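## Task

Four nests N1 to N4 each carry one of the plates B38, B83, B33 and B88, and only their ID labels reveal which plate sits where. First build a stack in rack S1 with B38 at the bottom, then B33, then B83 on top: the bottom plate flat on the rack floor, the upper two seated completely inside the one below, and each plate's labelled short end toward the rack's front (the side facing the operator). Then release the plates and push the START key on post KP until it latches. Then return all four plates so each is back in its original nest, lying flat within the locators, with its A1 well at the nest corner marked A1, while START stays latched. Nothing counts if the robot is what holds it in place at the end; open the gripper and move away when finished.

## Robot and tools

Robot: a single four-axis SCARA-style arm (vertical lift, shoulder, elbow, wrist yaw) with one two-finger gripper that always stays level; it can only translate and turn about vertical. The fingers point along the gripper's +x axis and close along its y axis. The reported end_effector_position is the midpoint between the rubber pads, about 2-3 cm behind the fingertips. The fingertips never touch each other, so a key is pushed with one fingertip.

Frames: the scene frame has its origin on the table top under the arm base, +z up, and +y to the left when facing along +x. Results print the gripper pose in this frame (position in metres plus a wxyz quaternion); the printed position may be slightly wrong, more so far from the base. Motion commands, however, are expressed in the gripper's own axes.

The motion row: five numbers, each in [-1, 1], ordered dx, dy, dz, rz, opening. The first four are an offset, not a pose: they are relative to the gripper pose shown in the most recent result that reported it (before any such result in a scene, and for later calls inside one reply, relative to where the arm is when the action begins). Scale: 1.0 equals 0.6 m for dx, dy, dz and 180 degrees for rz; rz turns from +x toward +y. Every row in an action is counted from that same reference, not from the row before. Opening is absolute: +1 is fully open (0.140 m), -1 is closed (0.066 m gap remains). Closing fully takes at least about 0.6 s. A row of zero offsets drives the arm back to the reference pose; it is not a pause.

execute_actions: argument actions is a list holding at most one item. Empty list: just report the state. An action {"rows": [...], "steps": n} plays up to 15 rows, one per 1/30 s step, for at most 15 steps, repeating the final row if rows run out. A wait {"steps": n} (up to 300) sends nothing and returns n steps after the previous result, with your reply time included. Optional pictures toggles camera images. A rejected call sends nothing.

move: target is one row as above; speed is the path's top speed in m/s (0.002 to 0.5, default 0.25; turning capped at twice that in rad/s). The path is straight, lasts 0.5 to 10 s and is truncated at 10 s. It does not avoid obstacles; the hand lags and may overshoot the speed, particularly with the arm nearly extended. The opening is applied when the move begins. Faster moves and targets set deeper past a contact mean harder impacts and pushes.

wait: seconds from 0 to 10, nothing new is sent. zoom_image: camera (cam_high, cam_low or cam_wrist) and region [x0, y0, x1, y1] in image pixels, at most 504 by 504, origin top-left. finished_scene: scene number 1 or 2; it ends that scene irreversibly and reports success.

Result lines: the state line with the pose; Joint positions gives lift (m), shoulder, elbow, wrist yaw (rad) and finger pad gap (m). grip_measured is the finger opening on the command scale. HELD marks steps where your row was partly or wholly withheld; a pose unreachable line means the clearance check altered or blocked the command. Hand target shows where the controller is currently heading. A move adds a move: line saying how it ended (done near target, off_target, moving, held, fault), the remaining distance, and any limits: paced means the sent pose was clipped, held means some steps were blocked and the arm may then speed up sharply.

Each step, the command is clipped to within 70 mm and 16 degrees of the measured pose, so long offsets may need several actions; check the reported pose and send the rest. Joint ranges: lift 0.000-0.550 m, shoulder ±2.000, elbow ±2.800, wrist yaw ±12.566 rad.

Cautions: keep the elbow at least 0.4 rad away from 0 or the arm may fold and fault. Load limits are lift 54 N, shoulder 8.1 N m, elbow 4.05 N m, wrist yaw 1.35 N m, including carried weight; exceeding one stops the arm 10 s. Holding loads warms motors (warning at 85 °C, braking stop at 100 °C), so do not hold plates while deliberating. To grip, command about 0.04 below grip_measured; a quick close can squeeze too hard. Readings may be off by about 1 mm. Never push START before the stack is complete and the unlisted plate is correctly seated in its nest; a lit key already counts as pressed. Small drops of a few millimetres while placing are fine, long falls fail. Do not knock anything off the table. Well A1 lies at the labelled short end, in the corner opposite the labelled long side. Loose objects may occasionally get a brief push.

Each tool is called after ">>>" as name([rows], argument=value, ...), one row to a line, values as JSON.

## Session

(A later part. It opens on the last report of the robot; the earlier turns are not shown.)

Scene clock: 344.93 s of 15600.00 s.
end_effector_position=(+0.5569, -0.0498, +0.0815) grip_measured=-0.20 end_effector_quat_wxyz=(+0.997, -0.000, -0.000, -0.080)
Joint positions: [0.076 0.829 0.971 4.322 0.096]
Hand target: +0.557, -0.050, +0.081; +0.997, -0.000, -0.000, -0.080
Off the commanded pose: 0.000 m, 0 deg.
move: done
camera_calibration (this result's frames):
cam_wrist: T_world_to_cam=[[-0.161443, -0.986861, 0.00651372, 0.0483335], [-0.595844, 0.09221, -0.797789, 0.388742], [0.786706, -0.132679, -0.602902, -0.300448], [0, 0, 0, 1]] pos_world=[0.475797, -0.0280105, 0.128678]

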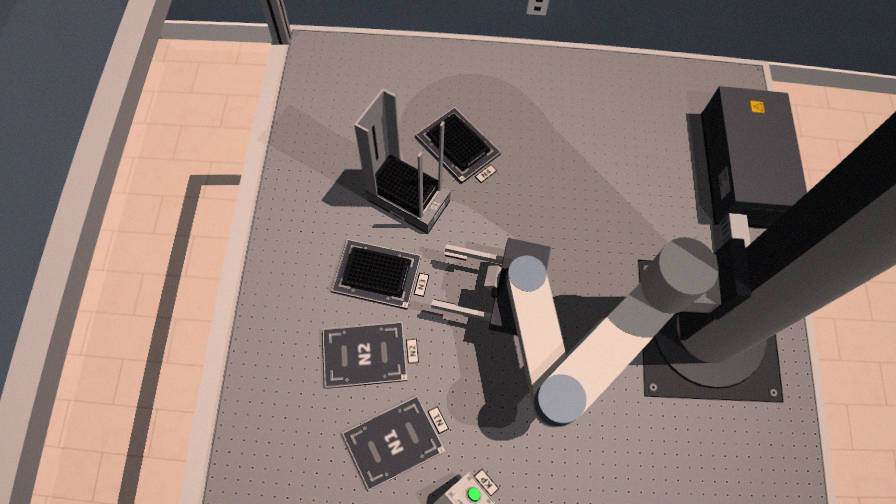

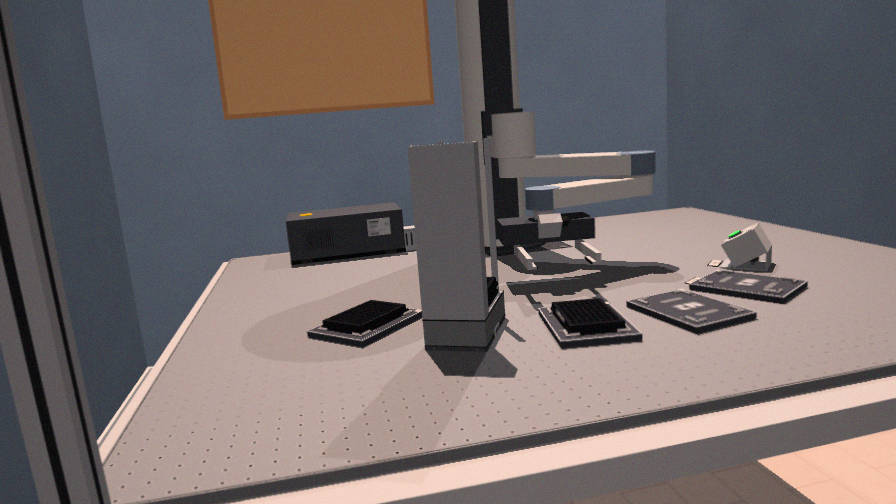

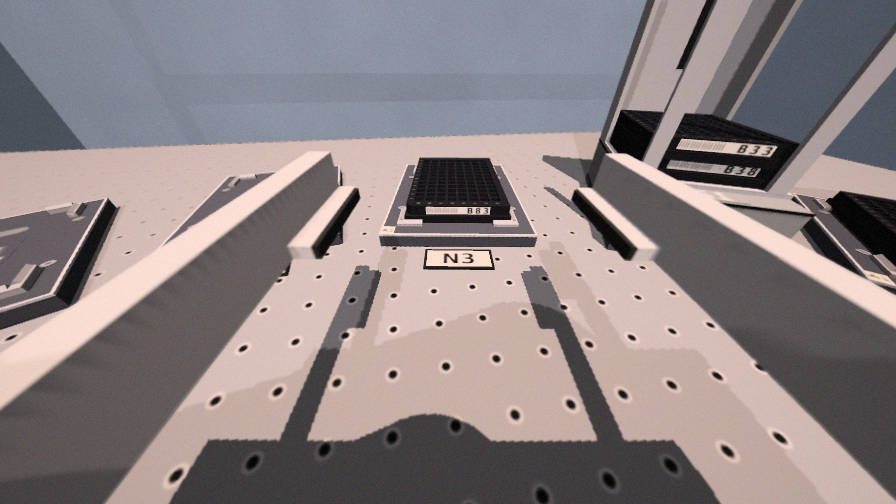

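>>> move(target=[0.0093,-0.2397,-0.001,-0.1008,0.2], speed=0.2)

>>> move(target=[0.22,0,0,0,0.2], speed=0.12)

>>> move(target=[0,0,0,0,-0.4])

Scene clock: 355.43 s of 15600.00 s.
end_effector_position=(+0.5393, -0.1927, +0.0809) grip_measured=+0.20 end_effector_quat_wxyz=(+0.972, -0.000, -0.000, -0.237)
Joint positions: [0.076 0.408 1.092 4.305 0.11 ]
Hand target: +0.539, -0.193, +0.081; +0.972, -0.000, -0.000, -0.237
Off the commanded pose: 0.000 m, 0 deg.
After step 90, 6.33 s passed at rest.
move: done
camera_calibration (this result's frames):
cam_wrist: T_world_to_cam=[[-0.460904, -0.887426, 0.00651372, 0.0850975], [-0.537449, 0.27328, -0.797789, 0.394419], [0.706199, -0.371205, -0.602902, -0.308452], [0, 0, 0, 1]] pos_world=[0.46903, -0.146768, 0.128142]

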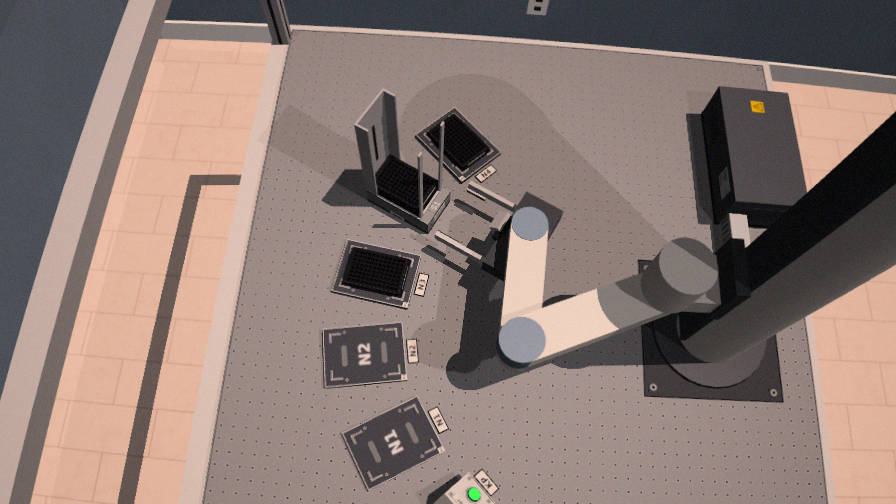

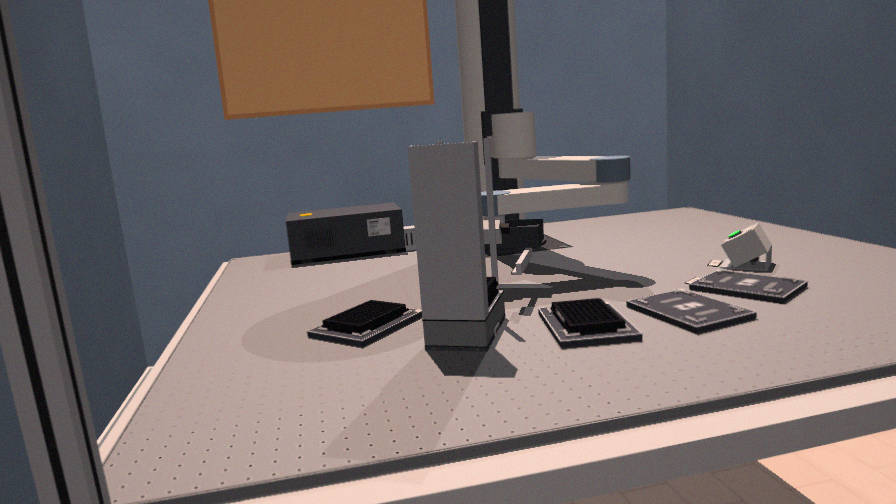

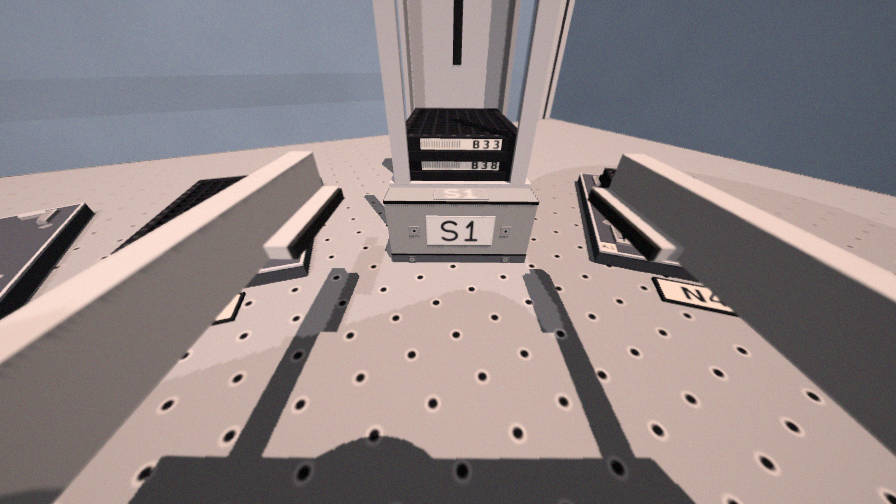

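Scene clock: 356.87 s of 15600.00 s.
end_effector_position=(+0.6565, -0.2534, +0.0809) grip_measured=+0.20 end_effector_quat_wxyz=(+0.972, -0.000, -0.000, -0.237)
Joint positions: [0.076 0.134 1.776 3.896 0.11 ]
Hand target: +0.657, -0.253, +0.081; +0.972, -0.000, -0.000, -0.237
Off the commanded pose: 0.000 m, 0 deg.
move: done
camera_calibration (this result's frames):
cam_wrist: T_world_to_cam=[[-0.460696, -0.887534, 0.00651372, 0.0851432], [-0.537513, 0.273154, -0.797789, 0.474013], [0.706285, -0.371039, -0.602902, -0.413772], [0, 0, 0, 1]] pos_world=[0.586254, -0.207437, 0.128144]

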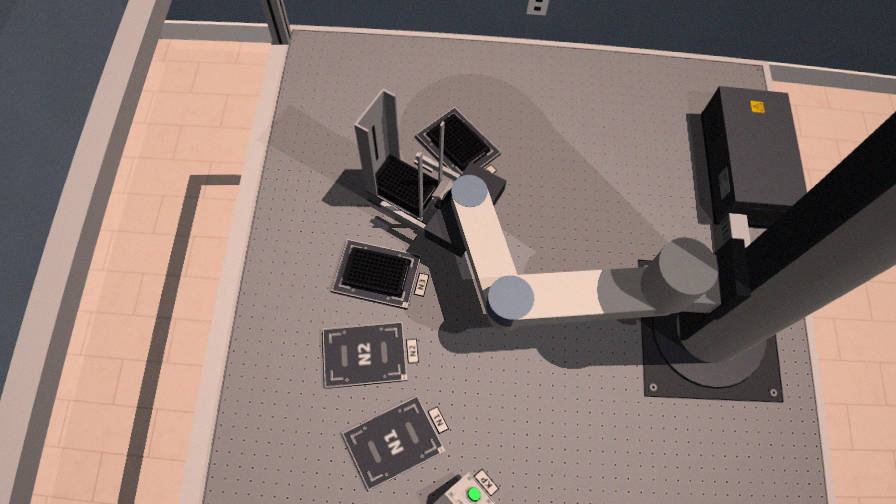

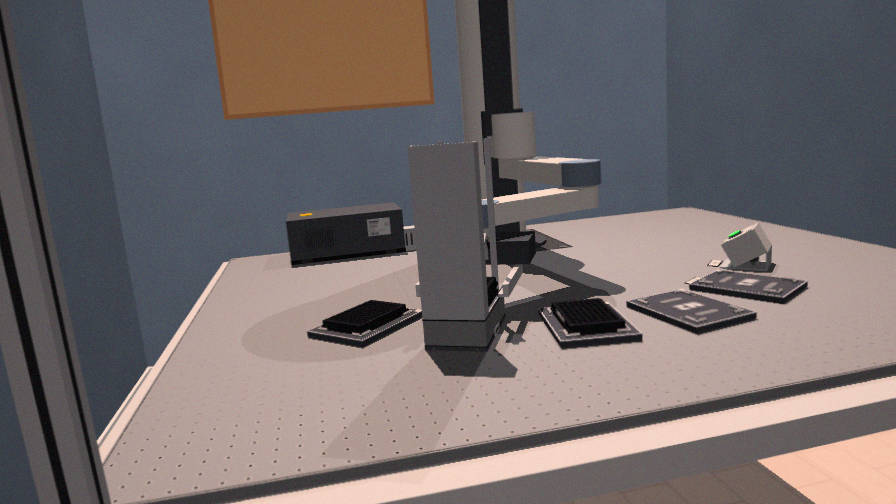

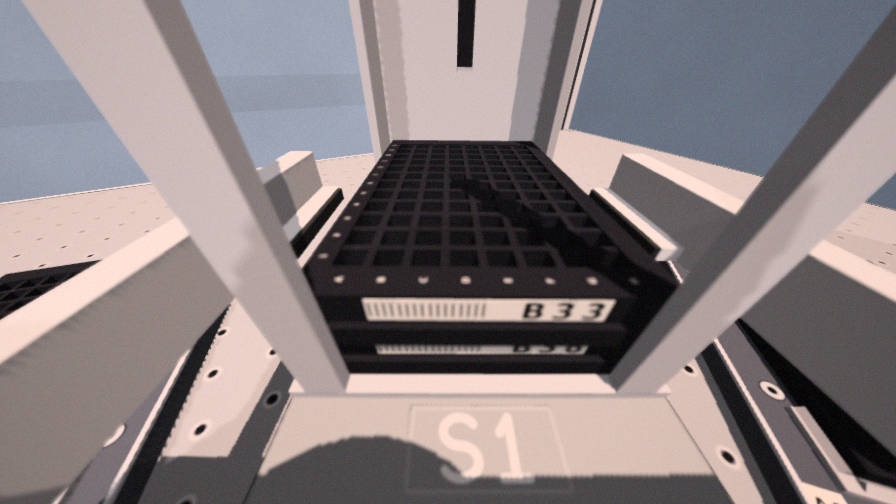

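Scene clock: 357.37 s of 15600.00 s.
end_effector_position=(+0.6565, -0.2534, +0.0809) grip_measured=-0.40 end_effector_quat_wxyz=(+0.972, -0.000, -0.000, -0.237)
Joint positions: [0.076 0.134 1.776 3.896 0.088]
Hand target: +0.657, -0.253, +0.081; +0.972, -0.000, -0.000, -0.237
Off the commanded pose: 0.000 m, 0 deg.
move: done
camera_calibration (this result's frames):
cam_wrist: T_world_to_cam=[[-0.460699, -0.887533, 0.00651372, 0.0851449], [-0.537512, 0.273156, -0.797789, 0.474013], [0.706284, -0.371042, -0.602902, -0.413772], [0, 0, 0, 1]] pos_world=[0.586254, -0.207437, 0.128144]

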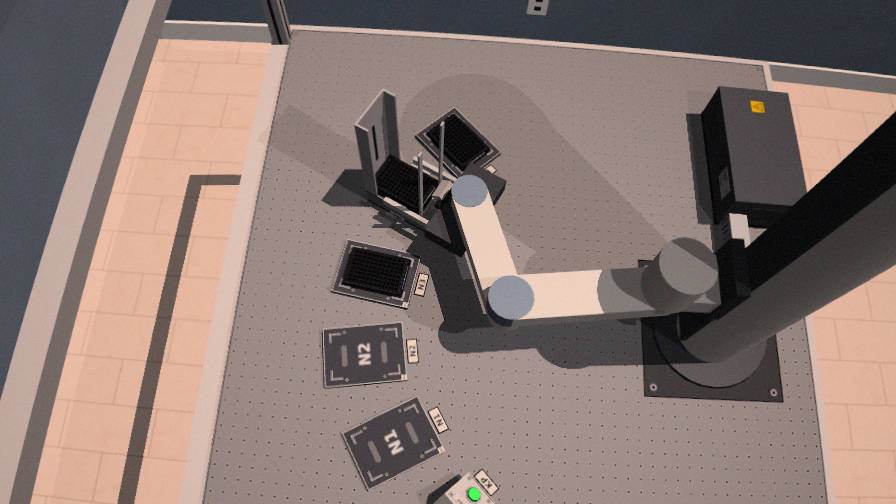

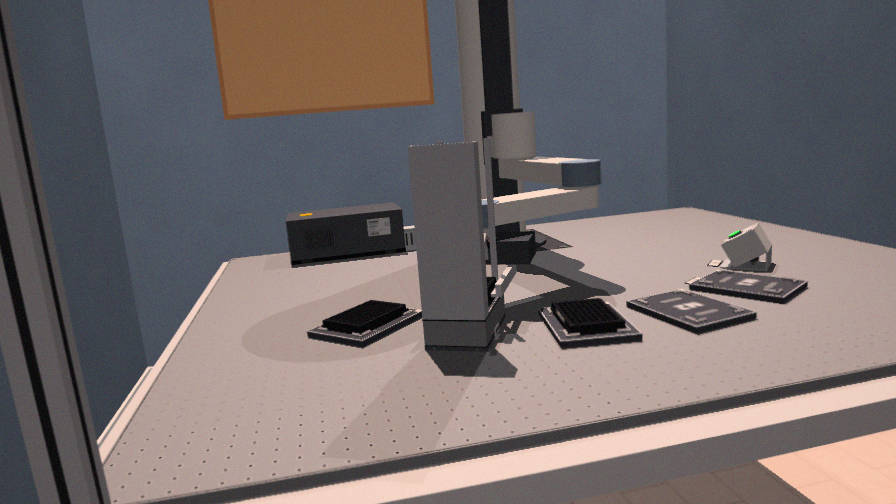

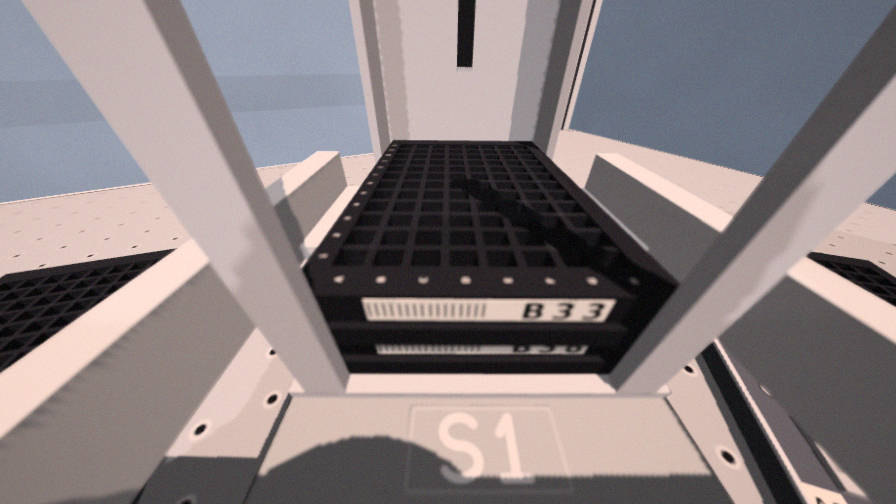

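>>> move(target=[0,0,0.0008,0,-0.4], speed=0.01)

>>> move(target=[0,0,0,0,-0.6])

>>> move(target=[0,0,0.423,0,-0.6], speed=0.15)

>>> move(target=[-0.4277,0.7477,0,0.3234,-0.6])

>>> move(target=[0,0,-0.49,0,-0.6])

Scene clock: 365.87 s of 15600.00 s.
end_effector_position=(+0.6565, -0.2534, +0.0814) grip_measured=-0.40 end_effector_quat_wxyz=(+0.972, -0.000, -0.000, -0.237)
Joint positions: [0.076 0.134 1.776 3.896 0.088]
Hand target: +0.657, -0.253, +0.081; +0.972, -0.000, -0.000, -0.237
Off the commanded pose: 0.000 m, 0 deg.
After step 90, 4.80 s passed at rest.
move: done
camera_calibration (this result's frames):
cam_wrist: T_world_to_cam=[[-0.460699, -0.887533, 0.00651372, 0.0851422], [-0.537512, 0.273156, -0.797789, 0.474346], [0.706284, -0.371042, -0.602902, -0.41352], [0, 0, 0, 1]] pos_world=[0.586254, -0.207437, 0.128561]

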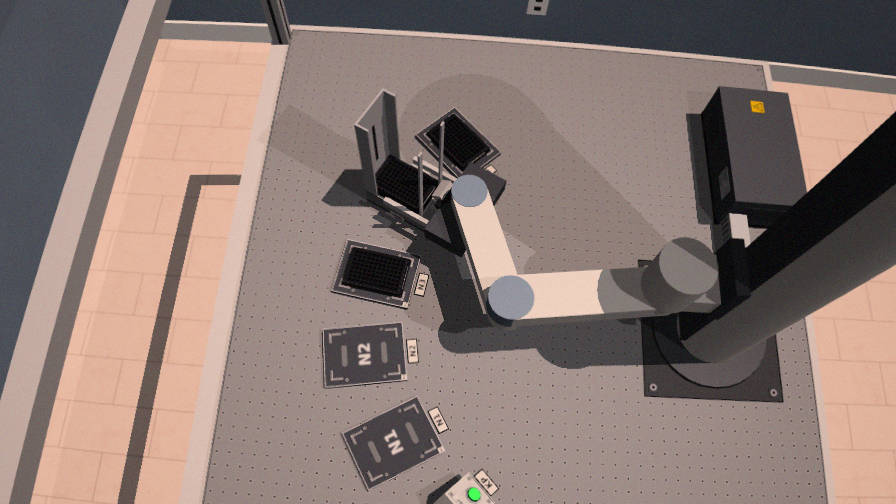

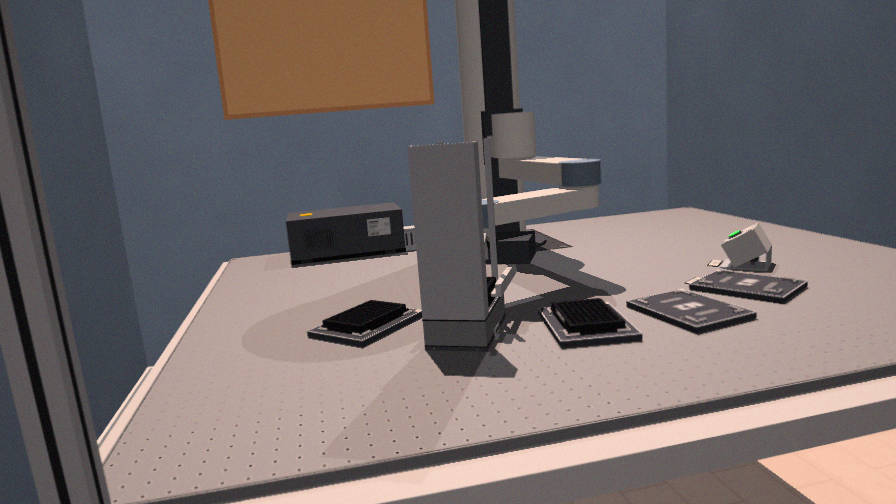

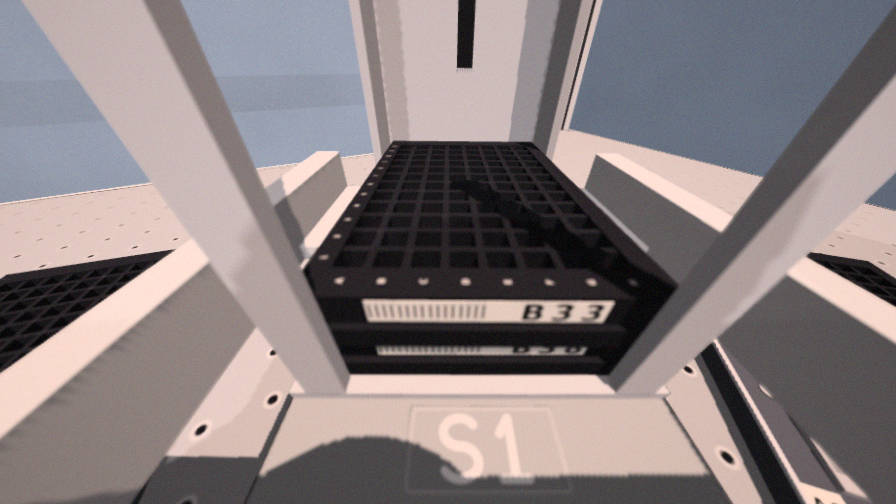

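Scene clock: 366.37 s of 15600.00 s.
end_effector_position=(+0.6565, -0.2534, +0.0814) grip_measured=-0.49 end_effector_quat_wxyz=(+0.972, -0.000, -0.000, -0.237)
Joint positions: [0.076 0.134 1.776 3.896 0.085]
Hand target: +0.657, -0.253, +0.081; +0.972, -0.000, -0.000, -0.237
Off the commanded pose: 0.000 m, 0 deg.
move: done
camera_calibration (this result's frames):
cam_wrist: T_world_to_cam=[[-0.460715, -0.887524, 0.00651372, 0.0851514], [-0.537507, 0.273166, -0.797789, 0.474345], [0.706277, -0.371055, -0.602902, -0.413518], [0, 0, 0, 1]] pos_world=[0.586253, -0.207439, 0.128561]

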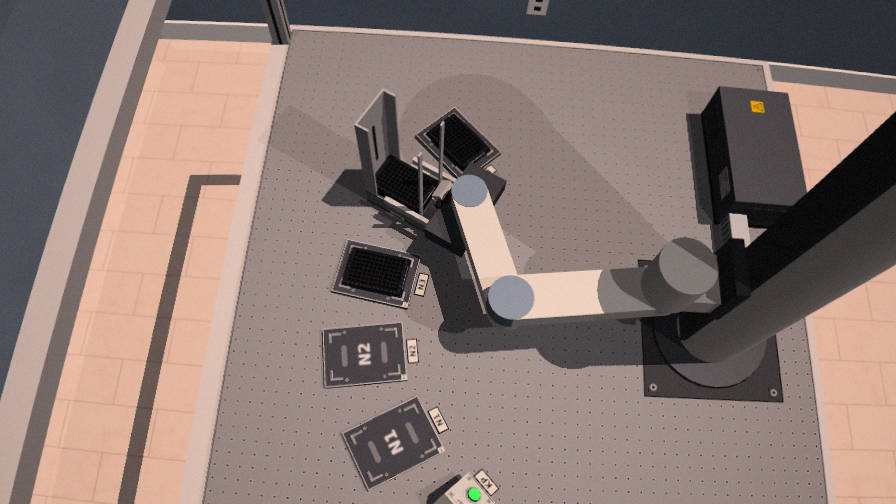

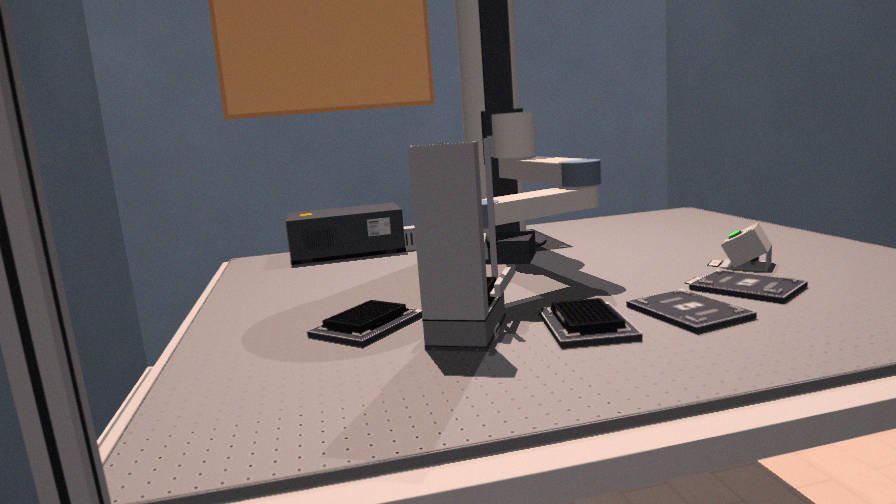

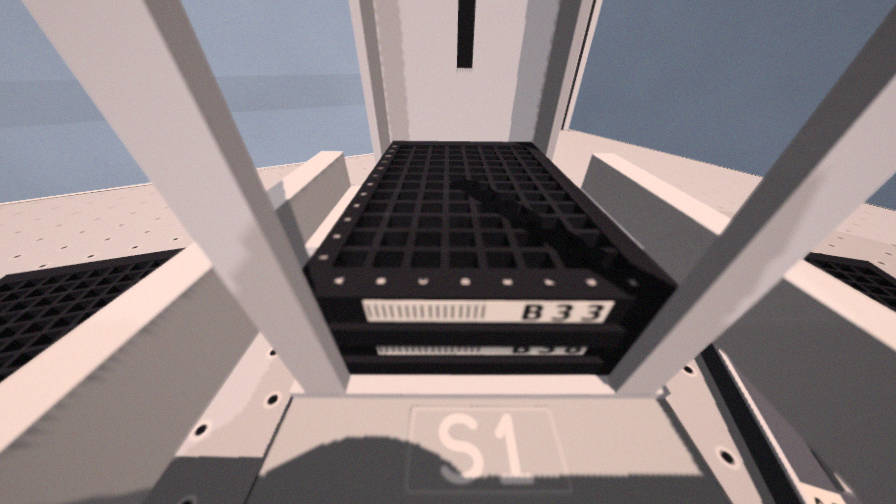

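Scene clock: 368.40 s of 15600.00 s.
end_effector_position=(+0.6566, -0.2534, +0.3352) grip_measured=-0.49 end_effector_quat_wxyz=(+0.972, -0.000, -0.000, -0.237)
Joint positions: [0.33  0.134 1.776 3.896 0.085]
Hand target: +0.657, -0.253, +0.335; +0.972, -0.000, -0.000, -0.237
Off the commanded pose: 0.000 m, 0 deg.
move: done
camera_calibration (this result's frames):
cam_wrist: T_world_to_cam=[[-0.460679, -0.887543, 0.00651372, 0.0834825], [-0.537518, 0.273144, -0.797789, 0.676872], [0.706292, -0.371026, -0.602902, -0.260477], [0, 0, 0, 1]] pos_world=[0.586262, -0.207433, 0.382415]

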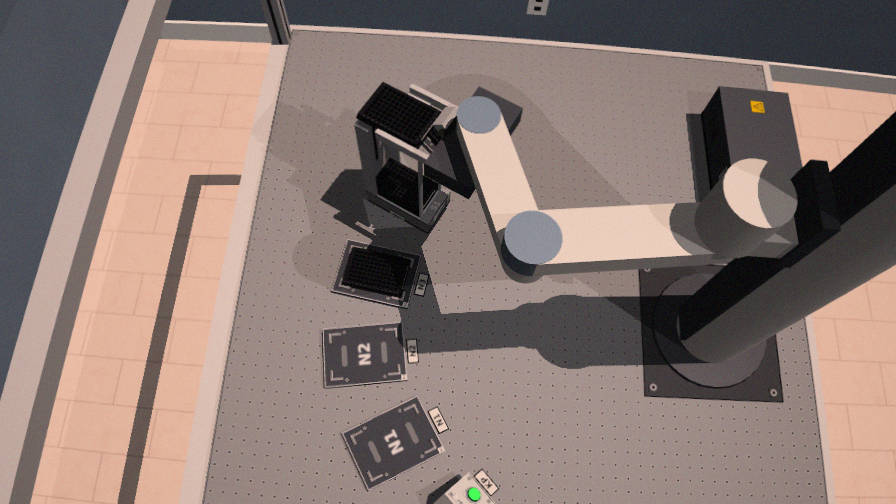

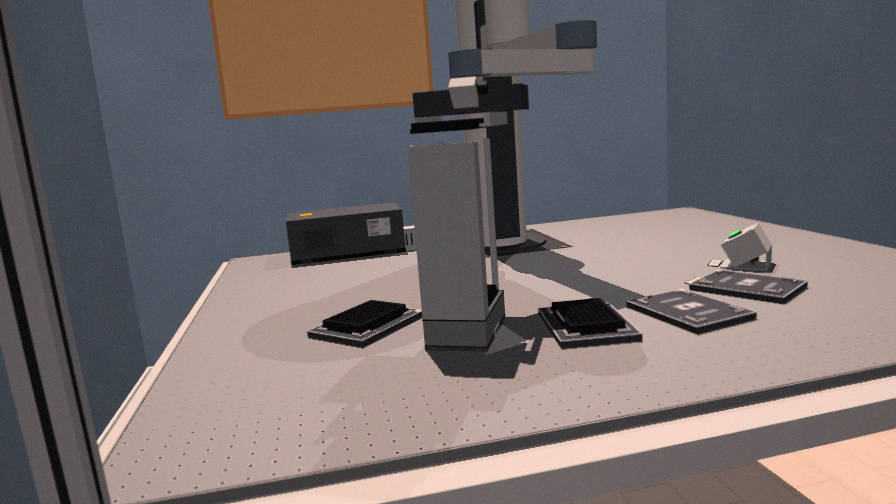

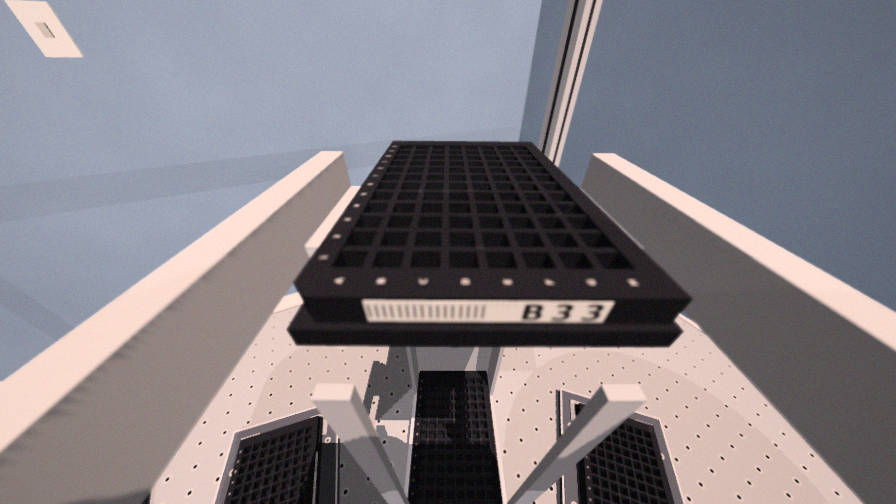

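Scene clock: 370.83 s of 15600.00 s.
end_effector_position=(+0.6347, +0.2632, +0.3352) grip_measured=-0.49 end_effector_quat_wxyz=(+0.964, -0.000, -0.000, +0.266)
Joint positions: [0.33  1.171 1.69  3.961 0.085]
Hand target: +0.635, +0.263, +0.335; +0.964, -0.000, -0.000, +0.266
Off the commanded pose: 0.000 m, 0 deg.
move: done
camera_calibration (this result's frames):
cam_wrist: T_world_to_cam=[[0.512217, -0.858831, 0.00651372, -0.0931753], [-0.515151, -0.313293, -0.797789, 0.664192], [0.687207, 0.405285, -0.602902, -0.245609], [0, 0, 0, 1]] pos_world=[0.558669, 0.227607, 0.382414]

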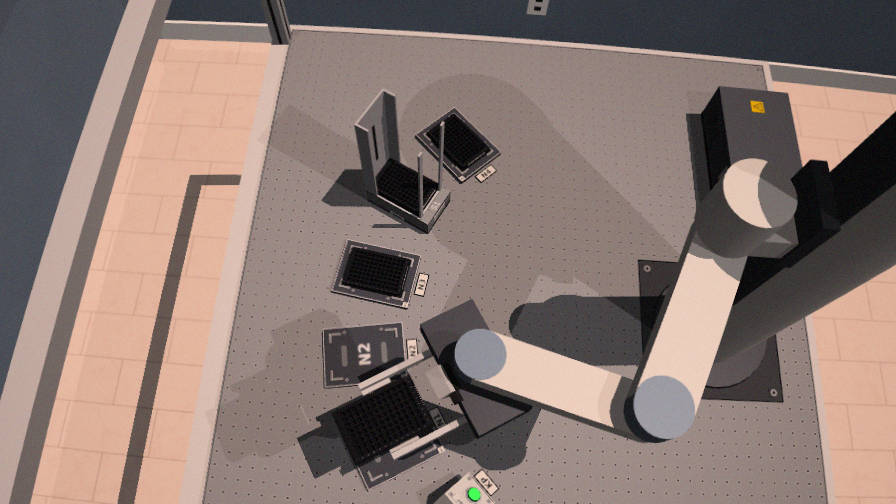

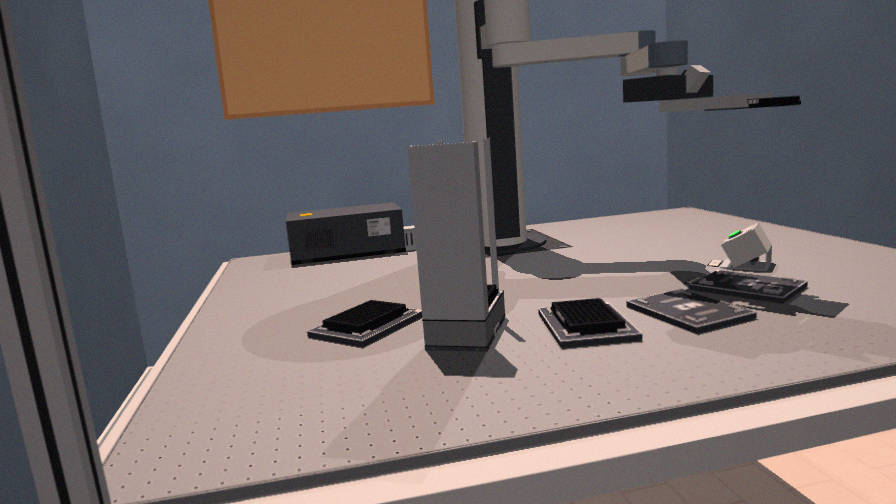

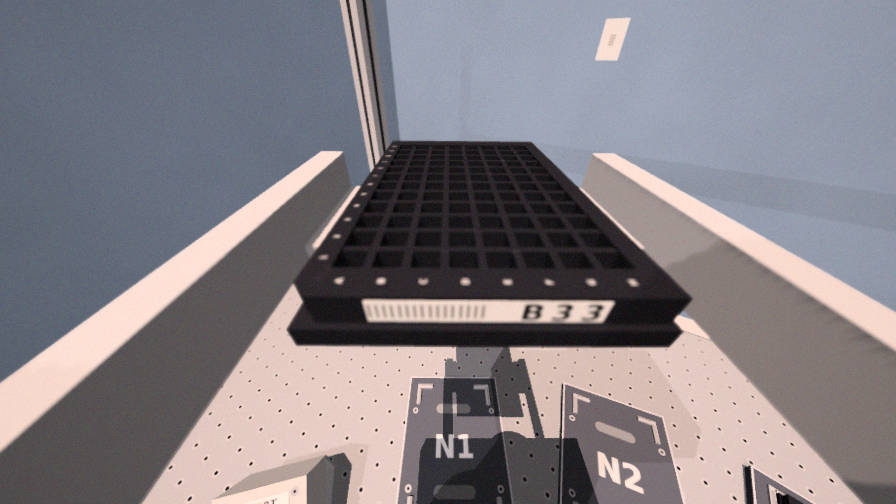

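Scene clock: 372.43 s of 15600.00 s.
end_effector_position=(+0.6347, +0.2632, +0.0411) grip_measured=-0.49 end_effector_quat_wxyz=(+0.964, -0.000, -0.000, +0.266)
Joint positions: [0.036 1.171 1.69  3.961 0.085]
Hand target: +0.635, +0.263, +0.041; +0.964, -0.000, -0.000, +0.266
Off the commanded pose: 0.000 m, 0 deg.
move: done
camera_calibration (this result's frames):
cam_wrist: T_world_to_cam=[[0.512189, -0.858848, 0.00651372, -0.09125], [-0.515162, -0.313276, -0.797789, 0.429578], [0.68722, 0.405263, -0.602902, -0.42291], [0, 0, 0, 1]] pos_world=[0.558672, 0.227596, 0.0883338]

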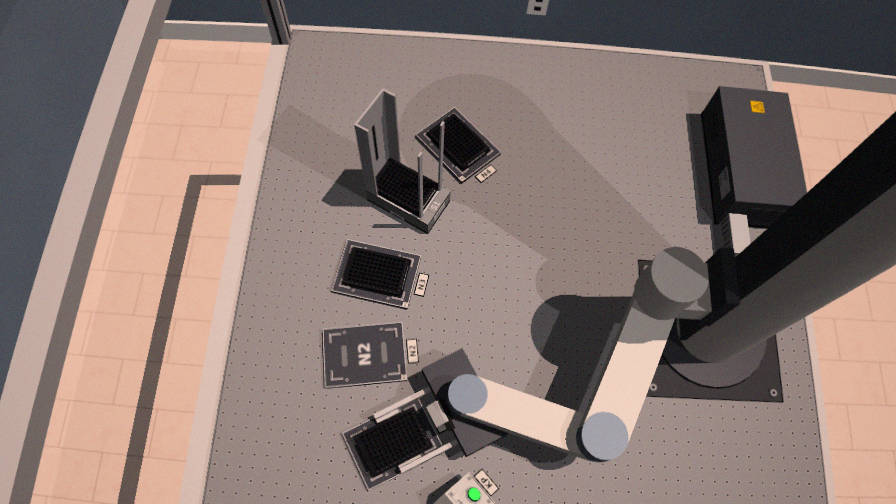

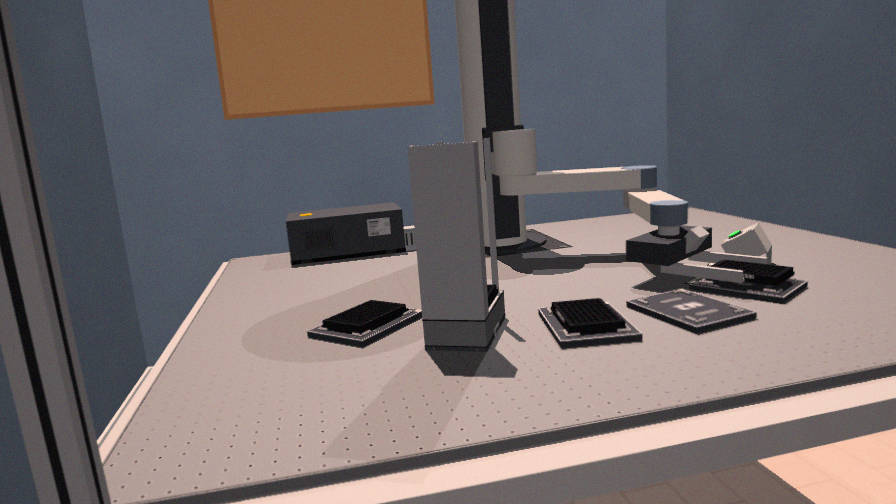

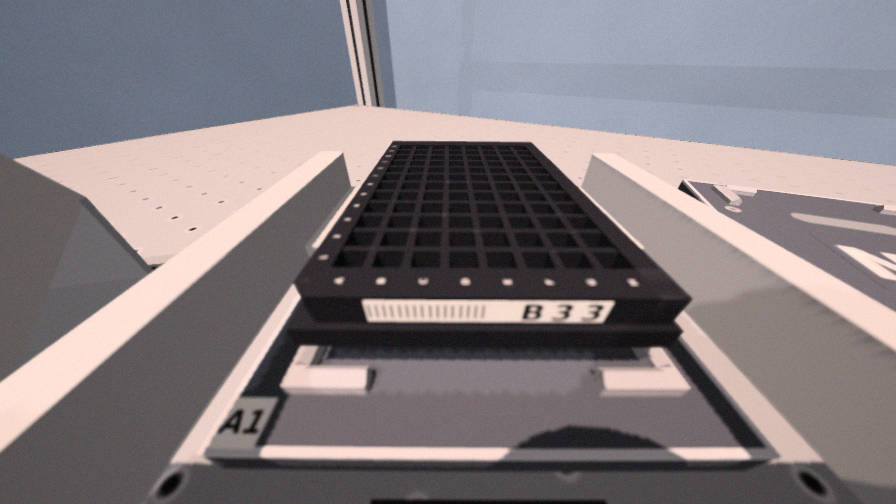

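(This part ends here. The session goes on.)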